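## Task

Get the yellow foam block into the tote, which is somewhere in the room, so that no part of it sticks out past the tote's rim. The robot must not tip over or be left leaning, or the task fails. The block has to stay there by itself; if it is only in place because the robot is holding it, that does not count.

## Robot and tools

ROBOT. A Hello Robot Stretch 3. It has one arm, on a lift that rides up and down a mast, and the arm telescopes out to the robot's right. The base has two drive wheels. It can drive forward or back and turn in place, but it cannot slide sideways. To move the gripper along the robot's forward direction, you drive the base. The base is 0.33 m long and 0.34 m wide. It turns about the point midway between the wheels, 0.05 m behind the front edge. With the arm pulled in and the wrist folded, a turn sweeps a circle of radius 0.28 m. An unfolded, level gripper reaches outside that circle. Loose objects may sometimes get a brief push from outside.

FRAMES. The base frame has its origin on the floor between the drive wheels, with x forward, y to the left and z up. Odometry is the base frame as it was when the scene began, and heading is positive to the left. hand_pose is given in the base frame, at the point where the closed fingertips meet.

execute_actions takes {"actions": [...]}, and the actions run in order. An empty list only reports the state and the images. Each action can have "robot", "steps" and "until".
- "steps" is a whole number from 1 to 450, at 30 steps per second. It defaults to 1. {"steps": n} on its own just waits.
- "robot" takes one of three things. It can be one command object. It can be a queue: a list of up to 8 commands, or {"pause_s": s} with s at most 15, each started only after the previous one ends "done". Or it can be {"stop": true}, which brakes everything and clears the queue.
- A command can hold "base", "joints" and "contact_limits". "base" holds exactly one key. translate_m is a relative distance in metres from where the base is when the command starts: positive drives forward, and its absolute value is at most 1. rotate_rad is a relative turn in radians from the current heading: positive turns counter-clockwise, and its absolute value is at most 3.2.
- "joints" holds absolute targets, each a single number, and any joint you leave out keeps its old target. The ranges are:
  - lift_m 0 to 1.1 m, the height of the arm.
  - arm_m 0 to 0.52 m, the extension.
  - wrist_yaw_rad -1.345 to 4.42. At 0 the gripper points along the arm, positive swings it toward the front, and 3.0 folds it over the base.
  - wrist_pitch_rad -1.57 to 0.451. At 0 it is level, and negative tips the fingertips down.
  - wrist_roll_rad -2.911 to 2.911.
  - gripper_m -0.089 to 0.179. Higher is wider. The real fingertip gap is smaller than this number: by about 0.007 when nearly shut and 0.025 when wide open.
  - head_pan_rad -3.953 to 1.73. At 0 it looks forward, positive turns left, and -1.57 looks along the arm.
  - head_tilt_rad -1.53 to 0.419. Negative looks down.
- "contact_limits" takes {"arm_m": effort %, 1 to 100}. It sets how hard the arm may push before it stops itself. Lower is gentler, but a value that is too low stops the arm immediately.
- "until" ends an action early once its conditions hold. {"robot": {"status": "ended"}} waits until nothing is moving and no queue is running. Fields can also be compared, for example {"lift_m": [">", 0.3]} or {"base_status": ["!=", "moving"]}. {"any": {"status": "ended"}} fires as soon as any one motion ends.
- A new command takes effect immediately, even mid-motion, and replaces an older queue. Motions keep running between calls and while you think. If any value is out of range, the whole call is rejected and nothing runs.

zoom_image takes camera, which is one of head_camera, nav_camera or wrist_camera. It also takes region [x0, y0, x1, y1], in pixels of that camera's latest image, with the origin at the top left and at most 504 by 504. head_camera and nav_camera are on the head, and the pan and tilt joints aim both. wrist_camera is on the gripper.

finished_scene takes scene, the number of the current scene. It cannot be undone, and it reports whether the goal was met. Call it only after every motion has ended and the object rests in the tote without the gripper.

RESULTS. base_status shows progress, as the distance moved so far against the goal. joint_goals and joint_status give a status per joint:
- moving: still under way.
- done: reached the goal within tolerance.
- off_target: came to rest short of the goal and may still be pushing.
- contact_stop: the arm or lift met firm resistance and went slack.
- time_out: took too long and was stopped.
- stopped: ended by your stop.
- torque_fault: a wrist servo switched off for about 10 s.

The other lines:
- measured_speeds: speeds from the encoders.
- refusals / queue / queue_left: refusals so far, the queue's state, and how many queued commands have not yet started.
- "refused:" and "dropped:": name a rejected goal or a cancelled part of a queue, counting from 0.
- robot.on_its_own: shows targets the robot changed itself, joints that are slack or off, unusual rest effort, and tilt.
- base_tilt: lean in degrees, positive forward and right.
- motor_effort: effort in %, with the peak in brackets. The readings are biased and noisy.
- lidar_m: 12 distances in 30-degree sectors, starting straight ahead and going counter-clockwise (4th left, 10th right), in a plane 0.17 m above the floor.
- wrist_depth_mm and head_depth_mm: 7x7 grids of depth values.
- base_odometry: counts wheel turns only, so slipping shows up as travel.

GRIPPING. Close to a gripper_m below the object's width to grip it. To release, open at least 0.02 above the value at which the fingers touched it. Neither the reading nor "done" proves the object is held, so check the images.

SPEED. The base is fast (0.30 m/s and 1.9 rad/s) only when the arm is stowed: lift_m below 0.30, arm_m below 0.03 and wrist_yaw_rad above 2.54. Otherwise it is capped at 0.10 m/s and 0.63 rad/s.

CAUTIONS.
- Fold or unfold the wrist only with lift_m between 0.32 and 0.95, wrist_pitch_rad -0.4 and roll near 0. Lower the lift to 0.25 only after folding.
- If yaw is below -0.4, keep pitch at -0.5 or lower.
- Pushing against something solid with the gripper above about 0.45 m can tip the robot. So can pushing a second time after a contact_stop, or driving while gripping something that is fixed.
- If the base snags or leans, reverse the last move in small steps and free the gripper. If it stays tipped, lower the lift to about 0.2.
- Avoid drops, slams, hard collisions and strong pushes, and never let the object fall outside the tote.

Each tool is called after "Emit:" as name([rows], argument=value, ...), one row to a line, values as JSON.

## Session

Emit:
execute_actions(actions=[])

Scene clock: 0.00 s.
robot.base_odometry: x=+0.000 y=+0.000 heading=+0.000 (m, m, rad; robot's odometry frame)
robot.turned_by_wheels: +0.000 (rad since the last result)
robot.turned_by_imu: +0.000 (rad since the last result)
robot.base_tilt: forward=-1.5 right=+0.3 (deg)
robot.lidar_m: 1.44 2.34 0.81 0.90 1.74 1.40 0.88 0.79 0.80 0.97 0.92 1.04
robot.head_depth_mm: 1688 1693 1683 1683 1618 966 1677 / 1808 1845 1845 1842 1778 1118 1775 / 1885 2044 2041 2047 2003 2006 1973 / 1920 2311 2322 2289 2223 2295 2127 / 1951 2575 2613 2600 2619 2578 2077 / 1944 2548 2564 2585 2613 2654 2101 / 1948 2367 2335 2386 2401 2395 2057
robot.base_status: not_commanded
robot.joint_positions: lift_m=+0.382 arm_m=+0.002 wrist_yaw_rad=+2.924 wrist_pitch_rad=-0.530 wrist_roll_rad=-0.005 gripper_m=+0.037 head_pan_rad=+0.007 head_tilt_rad=-0.014
robot.joint_goals: lift_m=+0.382 arm_m=+0.002 wrist_yaw_rad=+2.924 wrist_pitch_rad=-0.530 wrist_roll_rad=-0.005 gripper_m=+0.037 head_pan_rad=+0.007 head_tilt_rad=-0.014
robot.joint_status: lift_m=not_commanded arm_m=not_commanded wrist_yaw_rad=not_commanded wrist_pitch_rad=not_commanded wrist_roll_rad=not_commanded gripper_m=not_commanded head_pan_rad=not_commanded head_tilt_rad=not_commanded
robot.measured_speeds: translate_m=+0.000 rotate_rad=+0.000 lift_m=+0.000 arm_m=+0.000 wrist_yaw_rad=+0.000 wrist_pitch_rad=+0.000 wrist_roll_rad=+0.000 head_pan_rad=+0.000 head_tilt_rad=+0.000
robot: refusals=0 queue=idle queue_left=0
robot.motor_effort: left_wheel=+1 right_wheel=+0 lift_m=+29 arm_m=+0 wrist_yaw_rad=+0 wrist_pitch_rad=+3 wrist_roll_rad=+0 gripper_m=+0 head_pan_rad=+0 head_tilt_rad=+2 (%)
robot.hand_pose: x=+0.0238 y=+0.0570 z=+0.3702 quat_wxyz=(+0.258, +0.697, +0.111, +0.660) (m; robot's base frame)
robot.wrist_depth_mm: - - - 894 820 - - / - - - - 943 - - / 910 - 907 918 916 905 917 / 751 - 746 752 746 748 754 / 635 626 658 644 657 644 636 / 553 557 - 558 - 555 554 / 490 518 - 498 490 485 492
pictures: head_camera (sideways: a quarter turn clockwise sets it upright), nav_camera (sideways: a quarter turn counterclockwise sets it upright), wrist_camera
camera_calibration (this result's frames):
head_camera: T_world_to_cam=[[-0.0365235, -0.0418813, -0.998455, 1.32376], [0.0357305, 0.998428, -0.0431872, 0.0619793], [0.998694, -0.0372526, -0.0349696, -0.00122834], [0, 0, 0, 1]] pos_world=[0.0473607, -0.00648658, 1.32435]
nav_camera: T_world_to_cam=[[0.0503625, 0.0233235, 0.998459, -1.25783], [0.00273206, -0.999727, 0.0232153, 0.0224493], [0.998727, 0.00155867, -0.0504124, 0.0167933], [0, 0, 0, 1]] pos_world=[0.046514, 0.0517538, 1.25621]
wrist_camera: T_world_to_cam=[[0.974307, -0.224625, 0.016396, -0.0210803], [-0.129611, -0.618741, -0.77483, 0.35458], [0.184191, 0.752797, -0.631957, 0.350307], [0, 0, 0, 1]] pos_world=[0.0019727, -0.0490518, 0.496464]
Images, in order (width x height): head_camera 896x504, nav_camera 672x504, wrist_camera 644x364.

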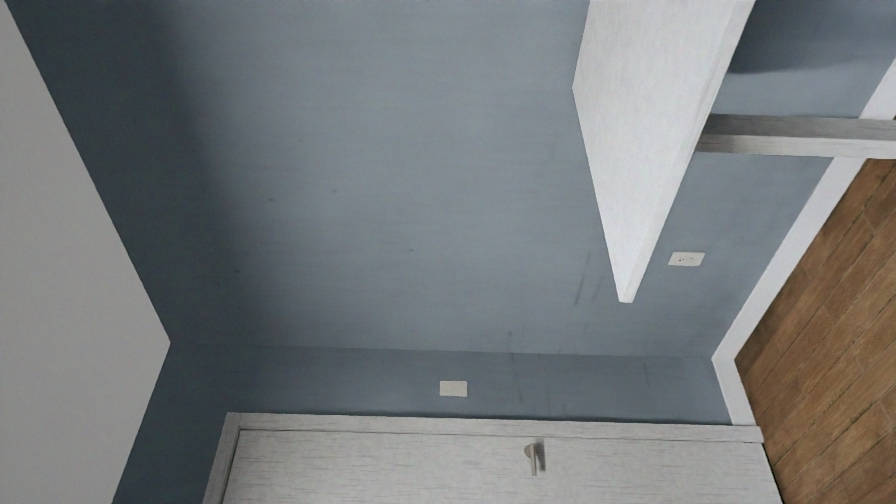

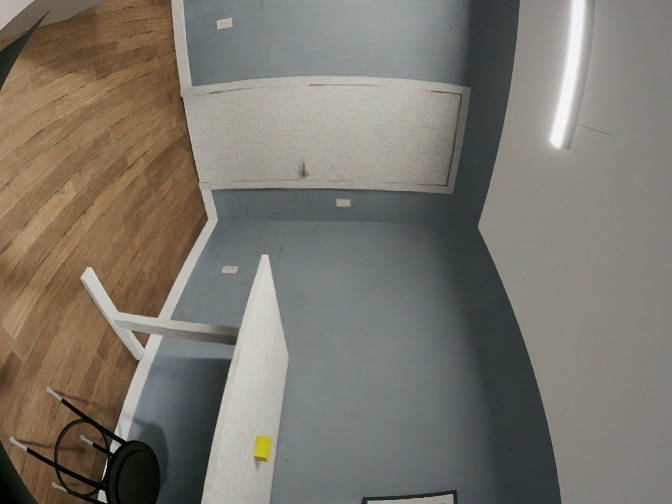

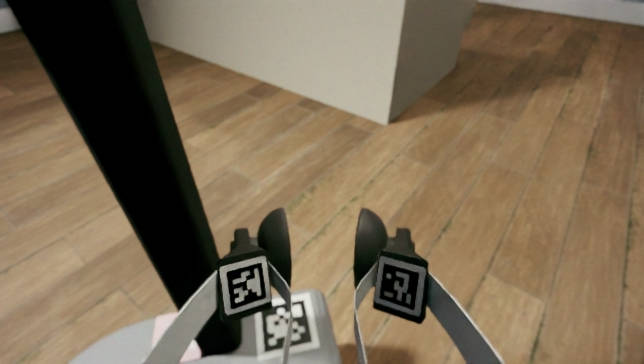

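Emit:
execute_actions([
  {"robot": {"joints": {"head_pan_rad": -0.62, "head_tilt_rad": -0.45, "lift_m": 1.095, "wrist_pitch_rad": -0.4, "gripper_m": 0.179}}, "steps": 150, "until": {"robot": {"head_pan_rad_status": ["!=", "moving"]}}},
  {"robot": {"joints": {"wrist_yaw_rad": 0.5}}, "steps": 1},
])

Emit:
execute_actions([
  {"robot": {"joints": {"head_pan_rad": 1.5, "head_tilt_rad": -0.55}}, "steps": 150, "until": {"robot": {"head_pan_rad_status": ["!=", "moving"]}}},
])

Scene clock: 1.20 s.
robot.base_odometry: x=+0.000 y=+0.000 heading=+0.000 (m, m, rad; robot's odometry frame)
robot.turned_by_wheels: +0.000 (rad since the last result)
robot.turned_by_imu: +0.000 (rad since the last result)
robot.base_tilt: forward=-1.5 right=+0.3 (deg)
robot.lidar_m: 1.44 2.34 0.81 0.90 1.73 1.40 0.88 0.79 0.80 0.97 0.92 1.04
robot.head_depth_mm: 1266 1382 1448 955 1775 1614 1352 / 1291 1419 1440 1000 1777 1650 1340 / 1338 1443 1389 991 1271 1595 1309 / 1370 1474 1366 1765 1312 1577 1328 / 1401 1502 1222 1812 1929 1619 1325 / 1424 1552 1323 1856 1987 1601 1312 / 1470 1582 1293 1915 1939 1588 1313
robot.base_status: not_commanded
robot.joint_positions: lift_m=+0.459 arm_m=+0.002 wrist_yaw_rad=+2.924 wrist_pitch_rad=-0.422 wrist_roll_rad=-0.005 gripper_m=+0.120 head_pan_rad=-0.613 head_tilt_rad=-0.444
robot.joint_goals: lift_m=+1.095 arm_m=+0.002 wrist_yaw_rad=+0.500 wrist_pitch_rad=-0.400 wrist_roll_rad=-0.005 gripper_m=+0.179 head_pan_rad=-0.620 head_tilt_rad=-0.450
robot.joint_status: lift_m=moving arm_m=not_commanded wrist_yaw_rad=moving wrist_pitch_rad=moving wrist_roll_rad=not_commanded gripper_m=moving head_pan_rad=done head_tilt_rad=done
robot.measured_speeds: translate_m=+0.000 rotate_rad=+0.000 lift_m=+0.110 arm_m=+0.000 wrist_yaw_rad=+0.000 wrist_pitch_rad=+0.000 wrist_roll_rad=+0.000 head_pan_rad=+0.000 head_tilt_rad=+0.000
robot: refusals=0 queue=running queue_left=0
robot.motor_effort: left_wheel=+1(0) right_wheel=+1(1) lift_m=+31(32) arm_m=+0(0) wrist_yaw_rad=-1(0) wrist_pitch_rad=+7(7) wrist_roll_rad=+0(0) gripper_m=+89(87) head_pan_rad=-2(24) head_tilt_rad=-3(27) (%)
robot.hand_pose: x=+0.0270 y=+0.0717 z=+0.4712 quat_wxyz=(+0.222, +0.701, +0.073, +0.673) (m; robot's base frame)
robot.wrist_depth_mm: - - - 861 794 - - / - - - 945 890 - - / - - - - - - - / - - - - - - - / 829 - 827 840 829 850 828 / 709 - 704 707 699 - 696 / 613 592 605 613 608 593 609
pictures: head_camera (sideways: a quarter turn clockwise sets it upright), nav_camera (sideways: a quarter turn counterclockwise sets it upright), wrist_camera
camera_calibration (this result's frames):
head_camera: T_world_to_cam=[[-0.39187, 0.224666, -0.892167, 1.18702], [0.591302, 0.804423, -0.0571496, 0.0767393], [0.70484, -0.549936, -0.448075, 0.538244], [0, 0, 0, 1]] pos_world=[0.040406, -0.0324147, 1.30458]
nav_camera: T_world_to_cam=[[0.39133, -0.247094, 0.886457, -1.11356], [-0.57043, -0.821025, 0.0229637, 0.0262863], [0.722129, -0.514648, -0.462242, 0.554491], [0, 0, 0, 1]] pos_world=[0.0503488, 0.0317964, 1.24282]
wrist_camera: T_world_to_cam=[[0.973956, -0.226223, 0.0152744, -0.0219211], [-0.110654, -0.533034, -0.838827, 0.465837], [0.197903, 0.81529, -0.544184, 0.356213], [0, 0, 0, 1]] pos_world=[0.00240104, -0.0470688, 0.584937]
Images, in order (width x height): head_camera 896x504, nav_camera 672x504, wrist_camera 644x364.

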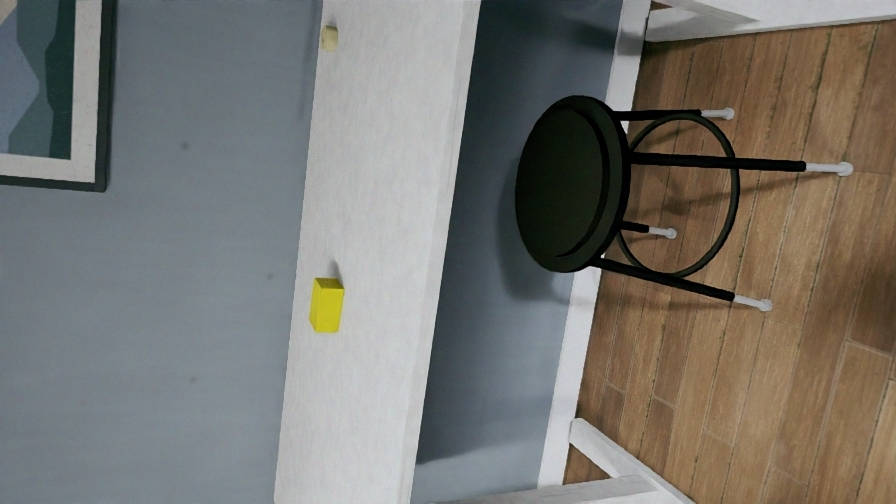

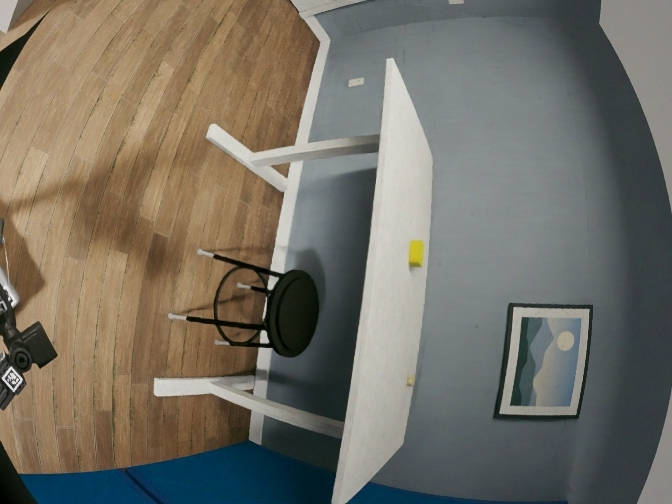

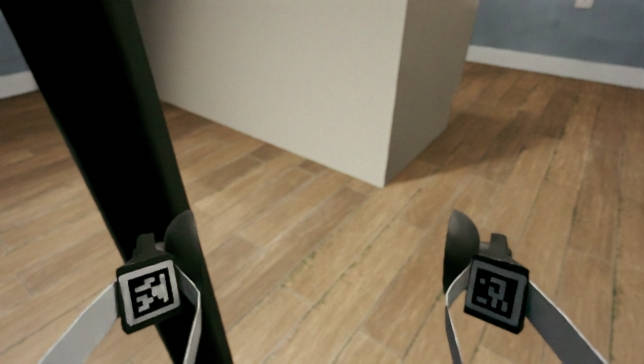

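Scene clock: 2.70 s.
robot.base_odometry: x=+0.000 y=+0.000 heading=+0.000 (m, m, rad; robot's odometry frame)
robot.turned_by_wheels: +0.000 (rad since the last result)
robot.turned_by_imu: +0.000 (rad since the last result)
robot.base_tilt: forward=-1.5 right=+0.3 (deg)
robot.lidar_m: 1.44 2.34 0.81 0.90 1.73 1.41 0.88 0.79 0.80 0.97 0.92 1.04
robot.head_depth_mm: 2142 2287 1152 929 1240 1472 1265 / 2281 2487 1130 882 990 1227 1263 / 2504 2701 1116 973 1090 1224 1264 / 2610 2824 1104 1096 1236 1386 1247 / 2404 2508 1155 1248 1424 1476 1241 / 2190 1998 1290 1450 1653 1480 1233 / 2015 1931 1473 1721 1807 1462 1228
robot.base_status: not_commanded
robot.joint_positions: lift_m=+0.624 arm_m=+0.002 wrist_yaw_rad=+0.709 wrist_pitch_rad=-0.421 wrist_roll_rad=-0.005 gripper_m=+0.179 head_pan_rad=+1.493 head_tilt_rad=-0.543
robot.joint_goals: lift_m=+1.095 arm_m=+0.002 wrist_yaw_rad=+0.500 wrist_pitch_rad=-0.400 wrist_roll_rad=-0.005 gripper_m=+0.179 head_pan_rad=+1.500 head_tilt_rad=-0.550
robot.joint_status: lift_m=moving arm_m=not_commanded wrist_yaw_rad=moving wrist_pitch_rad=moving wrist_roll_rad=not_commanded gripper_m=done head_pan_rad=done head_tilt_rad=done
robot.measured_speeds: translate_m=+0.000 rotate_rad=+0.000 lift_m=+0.110 arm_m=+0.000 wrist_yaw_rad=-1.159 wrist_pitch_rad=+0.000 wrist_roll_rad=+0.000 head_pan_rad=+0.000 head_tilt_rad=+0.000
robot: refusals=0 queue=done queue_left=0
robot.motor_effort: left_wheel=+1(0) right_wheel=+1(0) lift_m=+32(31) arm_m=+0(0) wrist_yaw_rad=-2(2) wrist_pitch_rad=+6(7) wrist_roll_rad=+0(0) gripper_m=+0(90) head_pan_rad=+3(29) head_tilt_rad=-3(12) (%)
robot.hand_pose: x=+0.1245 y=-0.3171 z=+0.6364 quat_wxyz=(+0.701, +0.379, -0.595, +0.102) (m; robot's base frame)
robot.wrist_depth_mm: - - - - - - 822 / - - 764 - - - 834 / - - - - - - 831 / - - - - - - 817 / - - - - - - 800 / 916 899 899 901 898 875 749 / 751 779 780 773 780 772 742
pictures: head_camera (sideways: a quarter turn clockwise sets it upright), nav_camera (sideways: a quarter turn counterclockwise sets it upright), wrist_camera
camera_calibration (this result's frames):
head_camera: T_world_to_cam=[[-0.000255237, -0.53728, -0.843404, 1.12104], [-0.99392, 0.0930004, -0.058944, 0.0887378], [0.110106, 0.838261, -0.534037, 0.653722], [0, 0, 0, 1]] pos_world=[0.0165054, 0.046068, 1.29983]
nav_camera: T_world_to_cam=[[0.0197778, 0.547624, 0.836491, -1.04613], [0.997292, -0.0700759, 0.0222967, 0.0175944], [0.070828, 0.833785, -0.547527, 0.669431], [0, 0, 0, 1]] pos_world=[-0.0442711, 0.0159567, 1.24122]
wrist_camera: T_world_to_cam=[[-0.765828, -0.642865, 0.0152634, -0.122875], [-0.359299, 0.408098, -0.839262, 0.737582], [0.533303, -0.648214, -0.543513, 0.237563], [0, 0, 0, 1]] pos_world=[0.044219, -0.226006, 0.750019]
Images, in order (width x height): head_camera 896x504, nav_camera 672x504, wrist_camera 644x364.

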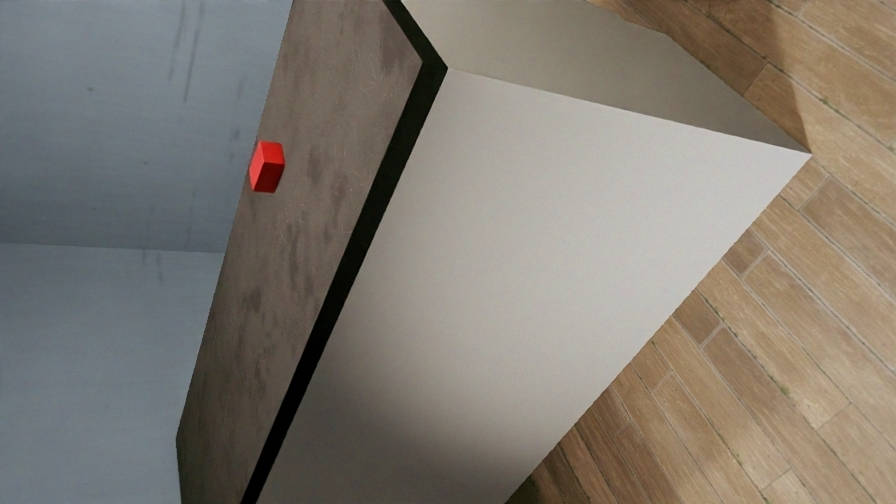

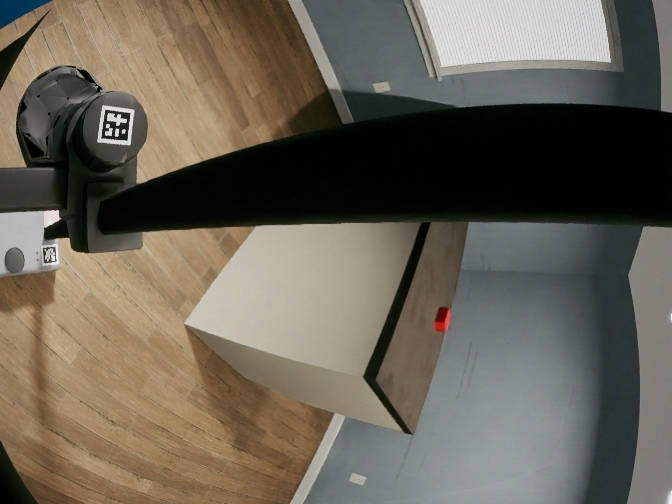

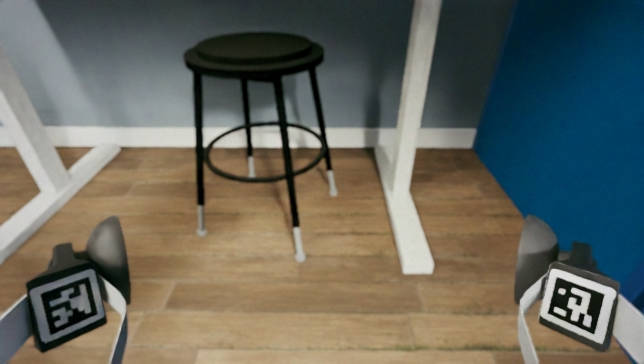

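Emit:
execute_actions([
  {"robot": [{"base": {"rotate_rad": -0.3}, "joints": {"head_pan_rad": -0.42, "head_tilt_rad": -0.5}}, {"base": {"translate_m": 0.52}}], "steps": 450, "until": {"robot": {"status": "ended"}}},
])

Scene clock: 11.07 s.
robot.base_odometry: x=+0.497 y=-0.154 heading=-0.300 (m, m, rad; robot's odometry frame)
robot.turned_by_wheels: -0.300 (rad since the last result)
robot.turned_by_imu: -0.297 (rad since the last result)
robot.base_tilt: forward=-1.5 right=+0.3 (deg)
robot.lidar_m: 0.92 1.73 2.04 1.04 0.98 2.15 1.47 1.10 1.08 0.97 0.56 0.57
robot.head_depth_mm: 927 1010 1065 734 537 826 780 / 936 1017 1079 722 531 820 796 / 946 1037 1084 716 527 858 1203 / 959 1046 1094 707 522 1470 1276 / 973 1062 1079 702 519 1492 1268 / 986 1073 1064 695 514 1482 1261 / 999 1088 1037 684 510 1465 1256
robot.base_status: done (translate_m +0.5200 of +0.5200)
robot.joint_positions: lift_m=+1.095 arm_m=+0.002 wrist_yaw_rad=+0.502 wrist_pitch_rad=-0.420 wrist_roll_rad=-0.005 gripper_m=+0.179 head_pan_rad=-0.413 head_tilt_rad=-0.507
robot.joint_goals: lift_m=+1.095 arm_m=+0.002 wrist_yaw_rad=+0.500 wrist_pitch_rad=-0.400 wrist_roll_rad=-0.005 gripper_m=+0.179 head_pan_rad=-0.420 head_tilt_rad=-0.500
robot.joint_status: lift_m=done arm_m=not_commanded wrist_yaw_rad=done wrist_pitch_rad=done wrist_roll_rad=not_commanded gripper_m=done head_pan_rad=done head_tilt_rad=done
robot.measured_speeds: translate_m=+0.000 rotate_rad=+0.000 lift_m=+0.000 arm_m=+0.000 wrist_yaw_rad=+0.000 wrist_pitch_rad=+0.000 wrist_roll_rad=+0.000 head_pan_rad=+0.000 head_tilt_rad=+0.000
robot: refusals=0 queue=done queue_left=0
robot.motor_effort: left_wheel=+3(9) right_wheel=-1(4) lift_m=+31(33) arm_m=+0(0) wrist_yaw_rad=-1(2) wrist_pitch_rad=+6(7) wrist_roll_rad=+0(0) gripper_m=+1(2) head_pan_rad=-2(30) head_tilt_rad=+3(8) (%)
robot.hand_pose: x=+0.0863 y=-0.3436 z=+1.1072 quat_wxyz=(+0.708, +0.314, -0.631, +0.029) (m; robot's base frame)
robot.wrist_depth_mm: 739 811 915 - - 861 700 / 769 828 862 868 - 895 723 / 613 616 618 616 617 614 741 / 474 478 481 480 477 511 771 / 391 400 392 392 444 - 800 / - 332 342 - - - 782 / 279 304 690 - - - 952
pictures: head_camera (sideways: a quarter turn clockwise sets it upright), nav_camera (sideways: a quarter turn counterclockwise sets it upright), wrist_camera
camera_calibration (this result's frames):
head_camera: T_world_to_cam=[[-0.479367, 0.164588, -0.862043, 1.14826], [0.416458, 0.90728, -0.0583598, 0.0793767], [0.772509, -0.38698, -0.503464, 0.609903], [0, 0, 0, 1]] pos_world=[0.0462273, -0.024987, 1.30155]
nav_camera: T_world_to_cam=[[0.482939, -0.186522, 0.855558, -1.07382], [-0.394727, -0.918521, 0.0225638, 0.0257369], [0.78164, -0.348609, -0.517215, 0.625657], [0, 0, 0, 1]] pos_world=[0.039709, 0.0414589, 1.24173]
wrist_camera: T_world_to_cam=[[-0.881953, -0.47109, 0.0152539, -0.107283], [-0.267012, 0.472695, -0.8398, 1.14466], [0.388411, -0.744738, -0.542681, 0.475019], [0, 0, 0, 1]] pos_world=[0.0265162, -0.237849, 1.2207]
Images, in order (width x height): head_camera 896x504, nav_camera 672x504, wrist_camera 644x364.

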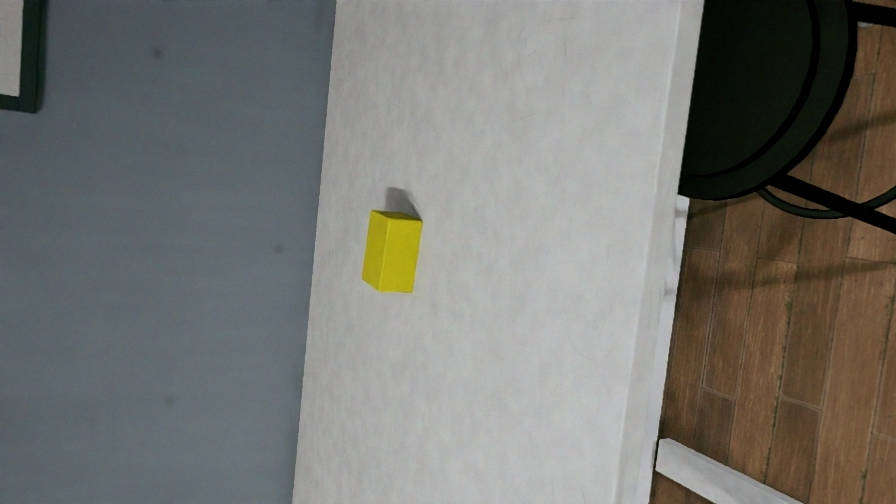

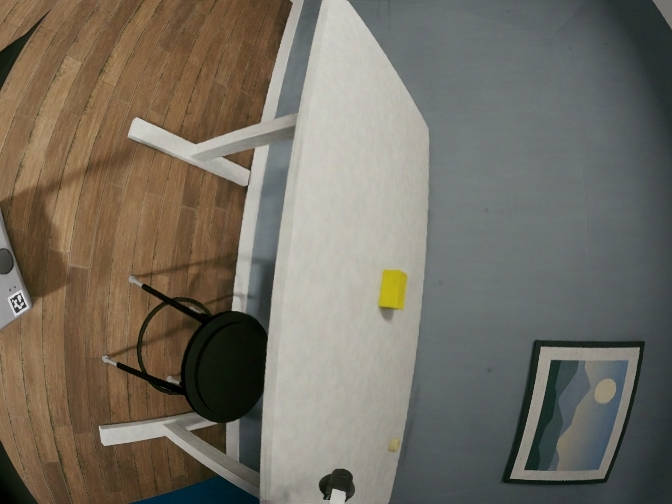

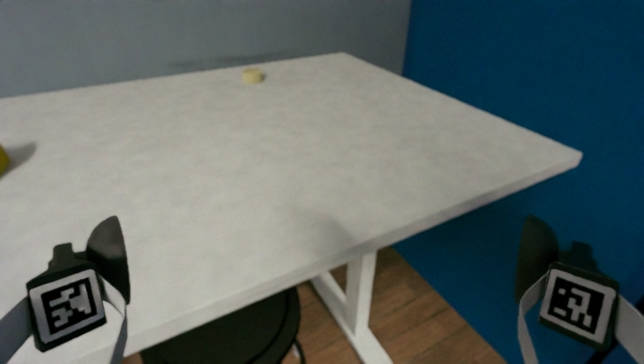

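Emit:
zoom_image(camera="head_camera", region=[335, 185, 455, 305])

Region (335, 185, 455, 305) of head_camera's 896x504 image, scaled by 4.200, with more detail than that image has.

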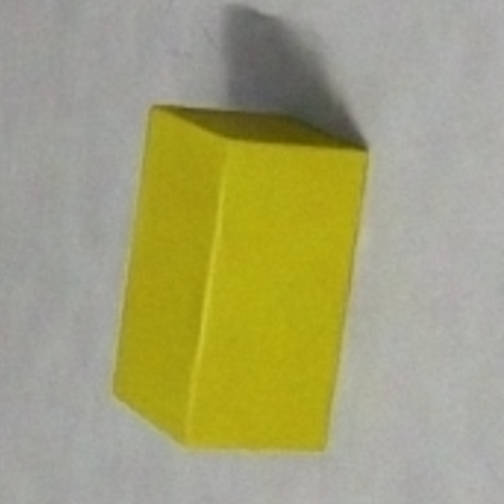

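Emit:
execute_actions([
  {"robot": {"base": {"rotate_rad": 1.2}, "joints": {"head_pan_rad": -1.62, "head_tilt_rad": -0.5, "wrist_pitch_rad": -0.8, "wrist_yaw_rad": -0.245, "arm_m": 0.38}}, "steps": 450, "until": {"robot": {"status": "ended"}}},
])

Scene clock: 15.40 s.
robot.base_odometry: x=+0.497 y=-0.154 heading=+0.900 (m, m, rad; robot's odometry frame)
robot.turned_by_wheels: +1.200 (rad since the last result)
robot.turned_by_imu: +1.188 (rad since the last result)
robot.base_tilt: forward=-1.5 right=+0.4 (deg)
robot.lidar_m: 2.04 0.92 0.89 2.61 1.30 1.08 1.07 0.96 0.56 0.57 0.92 2.06
robot.head_depth_mm: 887 1040 1070 734 535 817 780 / 916 1040 1079 724 532 839 809 / 930 1042 1103 715 527 860 1196 / 942 - 946 706 522 1501 1275 / 974 1065 1066 698 518 1483 1271 / 985 1078 1058 692 513 1507 1259 / 997 1093 1041 684 510 1516 1249
robot.base_status: done (rotate_rad +1.1999 of +1.2000)
robot.joint_positions: lift_m=+1.095 arm_m=+0.380 wrist_yaw_rad=-0.244 wrist_pitch_rad=-0.807 wrist_roll_rad=-0.005 gripper_m=+0.179 head_pan_rad=-1.613 head_tilt_rad=-0.507
robot.joint_goals: lift_m=+1.095 arm_m=+0.380 wrist_yaw_rad=-0.245 wrist_pitch_rad=-0.800 wrist_roll_rad=-0.005 gripper_m=+0.179 head_pan_rad=-1.620 head_tilt_rad=-0.500
robot.joint_status: lift_m=done arm_m=done wrist_yaw_rad=done wrist_pitch_rad=done wrist_roll_rad=not_commanded gripper_m=done head_pan_rad=done head_tilt_rad=done
robot.measured_speeds: translate_m=+0.000 rotate_rad=+0.000 lift_m=+0.000 arm_m=+0.000 wrist_yaw_rad=+0.000 wrist_pitch_rad=+0.000 wrist_roll_rad=+0.000 head_pan_rad=+0.000 head_tilt_rad=+0.000
robot: refusals=0 queue=done queue_left=0
robot.motor_effort: left_wheel=-2(7) right_wheel=+2(6) lift_m=+31(31) arm_m=+4(4) wrist_yaw_rad=-1(4) wrist_pitch_rad=+2(6) wrist_roll_rad=+0(0) gripper_m=+0(1) head_pan_rad=-2(31) head_tilt_rad=+3(2) (%)
robot.hand_pose: x=-0.0602 y=-0.6797 z=+1.0319 quat_wxyz=(+0.614, +0.197, -0.677, -0.354) (m; robot's base frame)
robot.wrist_depth_mm: 395 397 399 399 398 399 401 / 345 347 348 348 348 349 351 / 307 309 301 249 307 308 309 / 278 277 271 234 277 277 277 / 254 253 253 252 252 252 253 / - 230 231 231 231 231 235 / 209 212 213 213 213 213 209
pictures: head_camera (sideways: a quarter turn clockwise sets it upright), nav_camera (sideways: a quarter turn counterclockwise sets it upright), wrist_camera
camera_calibration (this result's frames):
head_camera: T_world_to_cam=[[-0.0201642, 0.506278, -0.862135, 1.14558], [0.99651, -0.0596856, -0.0583567, 0.0758342], [-0.0810017, -0.860303, -0.503307, 0.614906], [0, 0, 0, 1]] pos_world=[-0.00266143, -0.046452, 1.30156]
nav_camera: T_world_to_cam=[[0.00101186, -0.517551, 0.855652, -1.071], [-0.99912, 0.0353528, 0.0225651, 0.0294221], [-0.0419283, -0.854922, -0.517059, 0.630478], [0, 0, 0, 1]] pos_world=[0.0569148, -0.0163271, 1.24173]
wrist_camera: T_world_to_cam=[[-0.969078, 0.24607, 0.0183934, 0.0853095], [0.191468, 0.796877, -0.572999, 1.17389], [-0.155655, -0.551759, -0.81935, 0.624698], [0, 0, 0, 1]] pos_world=[-0.0448549, -0.611759, 1.18292]
Images, in order (width x height): head_camera 896x504, nav_camera 672x504, wrist_camera 644x364.

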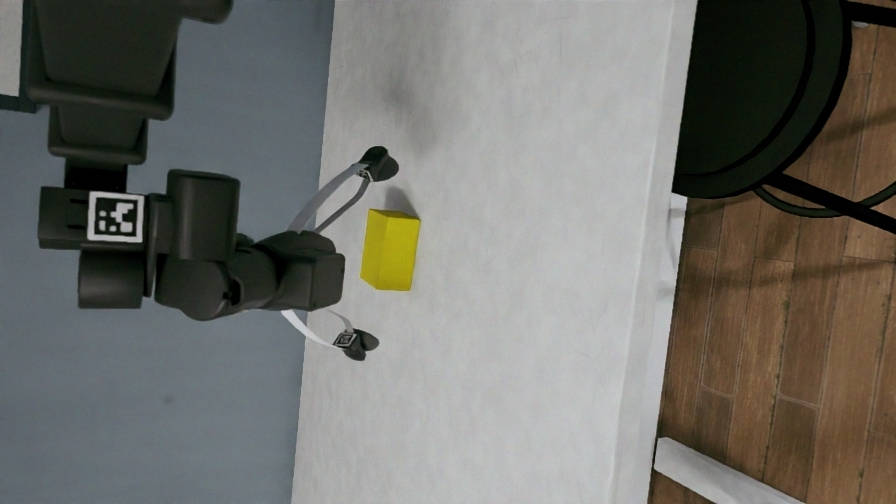

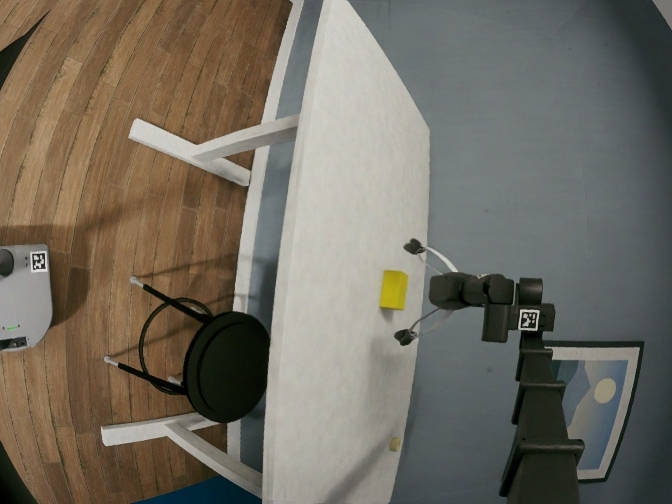

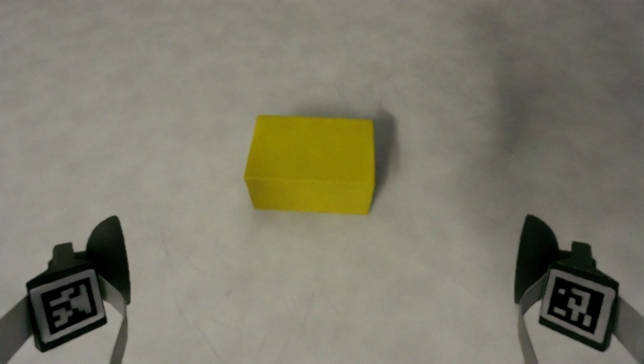

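Emit:
execute_actions([
  {"robot": {"joints": {"arm_m": 0.468, "wrist_yaw_rad": -0.32, "lift_m": 1.041}}, "steps": 450, "until": {"robot": {"status": "ended"}}},
])

Scene clock: 17.40 s.
robot.base_odometry: x=+0.497 y=-0.154 heading=+0.900 (m, m, rad; robot's odometry frame)
robot.turned_by_wheels: +0.000 (rad since the last result)
robot.turned_by_imu: +0.000 (rad since the last result)
robot.base_tilt: forward=-1.4 right=+0.2 (deg)
robot.lidar_m: 2.03 0.92 0.89 2.61 1.29 1.08 1.08 0.96 0.56 0.57 0.92 2.05
robot.head_depth_mm: 931 992 - 698 535 824 780 / 941 - 1050 724 531 840 809 / 951 1055 1098 713 525 857 1196 / 961 - 862 709 521 1499 1272 / 976 1066 1079 699 518 1489 1270 / 986 1078 1058 689 514 1519 1270 / 999 1093 1043 686 512 1516 1254
robot.base_status: done (rotate_rad +1.1999 of +1.2000)
robot.joint_positions: lift_m=+1.041 arm_m=+0.468 wrist_yaw_rad=-0.318 wrist_pitch_rad=-0.807 wrist_roll_rad=-0.005 gripper_m=+0.179 head_pan_rad=-1.613 head_tilt_rad=-0.507
robot.joint_goals: lift_m=+1.041 arm_m=+0.468 wrist_yaw_rad=-0.320 wrist_pitch_rad=-0.800 wrist_roll_rad=-0.005 gripper_m=+0.179 head_pan_rad=-1.620 head_tilt_rad=-0.500
robot.joint_status: lift_m=done arm_m=done wrist_yaw_rad=done wrist_pitch_rad=done wrist_roll_rad=not_commanded gripper_m=done head_pan_rad=done head_tilt_rad=done
robot.measured_speeds: translate_m=+0.000 rotate_rad=+0.000 lift_m=+0.000 arm_m=+0.000 wrist_yaw_rad=+0.000 wrist_pitch_rad=+0.000 wrist_roll_rad=+0.000 head_pan_rad=+0.000 head_tilt_rad=+0.000
robot: refusals=0 queue=done queue_left=0
robot.motor_effort: left_wheel=-3(2) right_wheel=+1(1) lift_m=+26(32) arm_m=+4(1) wrist_yaw_rad=-1(2) wrist_pitch_rad=+2(2) wrist_roll_rad=+0(0) gripper_m=+0(1) head_pan_rad=-2(2) head_tilt_rad=+3(3) (%)
robot.hand_pose: x=-0.0716 y=-0.7644 z=+0.9781 quat_wxyz=(+0.600, +0.172, -0.684, -0.377) (m; robot's base frame)
robot.wrist_depth_mm: 306 305 306 306 306 307 308 / 266 267 267 268 268 268 268 / 237 236 236 238 238 237 238 / 213 213 209 160 205 214 214 / 195 195 151 145 148 194 194 / - 177 148 138 151 178 181 / - 163 164 164 164 164 160
pictures: head_camera (sideways: a quarter turn clockwise sets it upright), nav_camera (sideways: a quarter turn counterclockwise sets it upright), wrist_camera
camera_calibration (this result's frames):
head_camera: T_world_to_cam=[[-0.0201642, 0.506277, -0.862135, 1.14558], [0.99651, -0.0596857, -0.0583567, 0.0758342], [-0.0810018, -0.860303, -0.503307, 0.614905], [0, 0, 0, 1]] pos_world=[-0.00266144, -0.046452, 1.30156]
nav_camera: T_world_to_cam=[[0.00101182, -0.51755, 0.855652, -1.071], [-0.99912, 0.035353, 0.0225651, 0.0294221], [-0.0419284, -0.854922, -0.517059, 0.630478], [0, 0, 0, 1]] pos_world=[0.0569148, -0.0163272, 1.24173]
wrist_camera: T_world_to_cam=[[-0.948143, 0.317312, 0.0183952, 0.152041], [0.250154, 0.780671, -0.572691, 1.20416], [-0.196082, -0.538392, -0.819565, 0.539651], [0, 0, 0, 1]] pos_world=[-0.0512532, -0.697755, 1.12909]
Images, in order (width x height): head_camera 896x504, nav_camera 672x504, wrist_camera 644x364.

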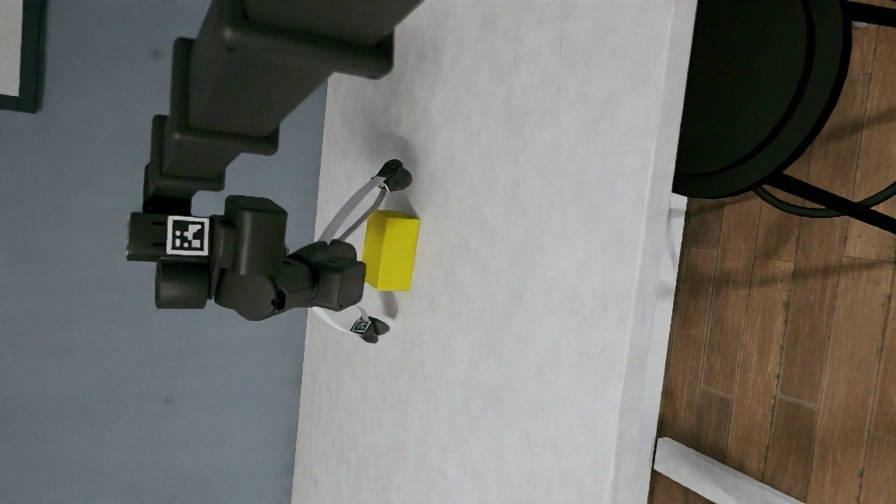

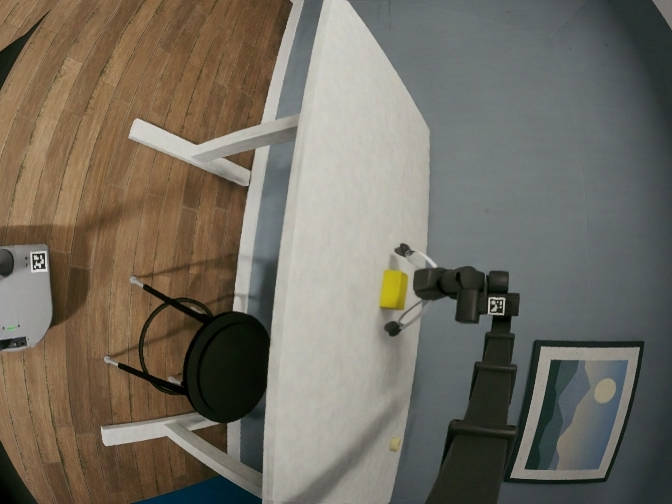

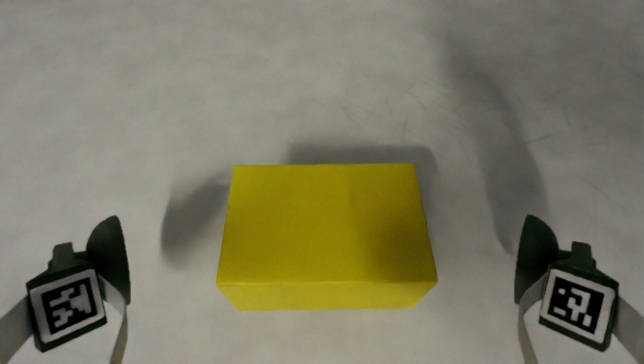

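Emit:
execute_actions([
  {"robot": [{"joints": {"lift_m": 1.036, "arm_m": 0.471, "gripper_m": 0.052}}, {"joints": {"lift_m": 1.07}}], "steps": 450, "until": {"robot": {"status": "ended"}}},
])

Scene clock: 20.03 s.
robot.base_odometry: x=+0.497 y=-0.154 heading=+0.900 (m, m, rad; robot's odometry frame)
robot.turned_by_wheels: +0.000 (rad since the last result)
robot.turned_by_imu: +0.000 (rad since the last result)
robot.base_tilt: forward=-1.4 right=+0.3 (deg)
robot.lidar_m: 2.04 0.92 0.89 2.61 1.31 1.08 1.07 0.96 0.56 0.57 0.92 2.05
robot.head_depth_mm: 925 - 1065 729 536 819 780 / 934 - 1084 721 532 840 811 / 944 1054 1100 712 526 859 1198 / 953 - 779 708 522 1490 1281 / 970 1056 1075 697 520 1478 1265 / 986 1082 1055 694 513 1527 1264 / 996 1101 1038 683 511 1505 1252
robot.base_status: done (rotate_rad +1.1999 of +1.2000)
robot.joint_positions: lift_m=+1.070 arm_m=+0.471 wrist_yaw_rad=-0.318 wrist_pitch_rad=-0.809 wrist_roll_rad=-0.005 gripper_m=+0.053 head_pan_rad=-1.613 head_tilt_rad=-0.507
robot.joint_goals: lift_m=+1.070 arm_m=+0.471 wrist_yaw_rad=-0.320 wrist_pitch_rad=-0.800 wrist_roll_rad=-0.005 gripper_m=+0.052 head_pan_rad=-1.620 head_tilt_rad=-0.500
robot.joint_status: lift_m=done arm_m=done wrist_yaw_rad=done wrist_pitch_rad=done wrist_roll_rad=not_commanded gripper_m=done head_pan_rad=done head_tilt_rad=done
robot.measured_speeds: translate_m=+0.000 rotate_rad=+0.000 lift_m=+0.000 arm_m=+0.000 wrist_yaw_rad=+0.000 wrist_pitch_rad=+0.000 wrist_roll_rad=+0.000 head_pan_rad=+0.000 head_tilt_rad=+0.000
robot: refusals=0 queue=done queue_left=0
robot.motor_effort: left_wheel=-2(2) right_wheel=+2(1) lift_m=+31(32) arm_m=+4(0) wrist_yaw_rad=-1(1) wrist_pitch_rad=+3(3) wrist_roll_rad=+0(0) gripper_m=-20(97) head_pan_rad=-2(2) head_tilt_rad=+3(3) (%)
robot.hand_pose: x=-0.0715 y=-0.7670 z=+1.0066 quat_wxyz=(+0.600, +0.173, -0.684, -0.378) (m; robot's base frame)
robot.wrist_depth_mm: 352 352 355 354 352 355 354 / 307 308 309 309 310 309 310 / 273 274 273 274 275 274 274 / 246 247 237 153 237 248 248 / 224 225 138 138 139 225 225 / 205 209 131 131 131 209 205 / 189 187 190 189 190 187 190
pictures: head_camera (sideways: a quarter turn clockwise sets it upright), nav_camera (sideways: a quarter turn counterclockwise sets it upright), wrist_camera
camera_calibration (this result's frames):
head_camera: T_world_to_cam=[[-0.0201642, 0.506277, -0.862135, 1.14558], [0.99651, -0.0596857, -0.0583567, 0.0758342], [-0.0810018, -0.860303, -0.503307, 0.614905], [0, 0, 0, 1]] pos_world=[-0.00266144, -0.046452, 1.30156]
nav_camera: T_world_to_cam=[[0.00101182, -0.51755, 0.855652, -1.071], [-0.99912, 0.035353, 0.0225651, 0.0294221], [-0.0419284, -0.854922, -0.517059, 0.630478], [0, 0, 0, 1]] pos_world=[0.0569148, -0.0163272, 1.24173]
wrist_camera: T_world_to_cam=[[-0.948045, 0.317604, 0.0184026, 0.152637], [0.250694, 0.781428, -0.571422, 1.22193], [-0.195866, -0.53712, -0.82045, 0.563475], [0, 0, 0, 1]] pos_world=[-0.0512572, -0.700673, 1.15773]
Images, in order (width x height): head_camera 896x504, nav_camera 672x504, wrist_camera 644x364.

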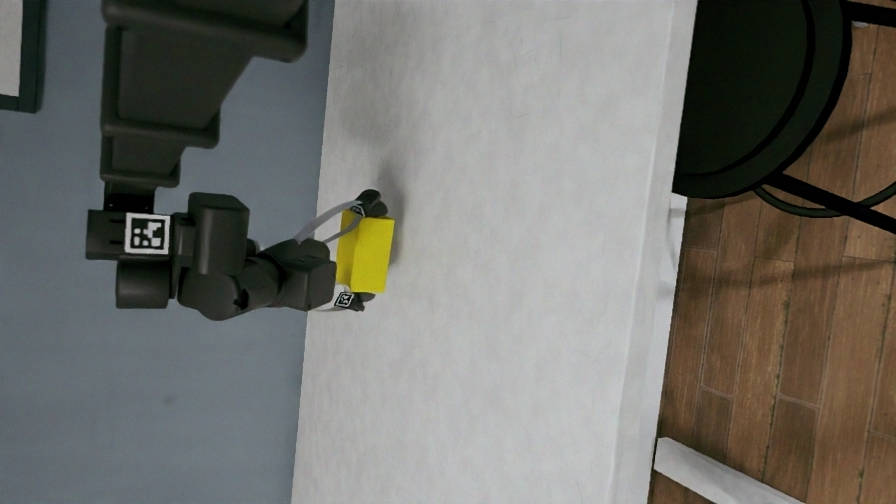

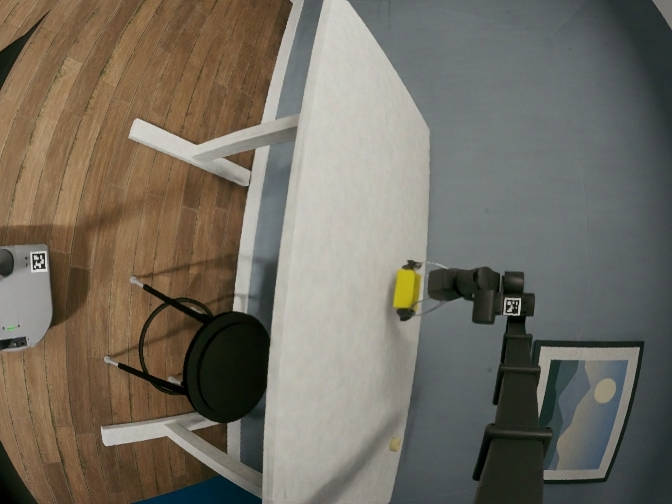

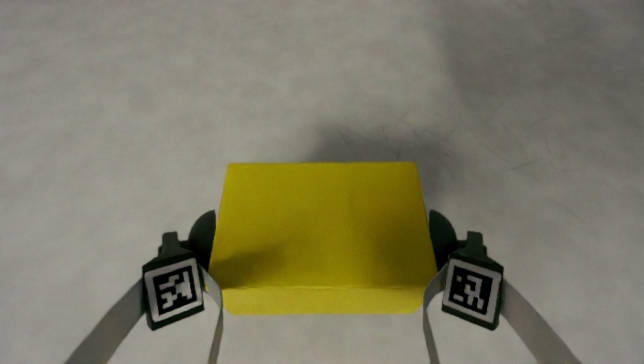

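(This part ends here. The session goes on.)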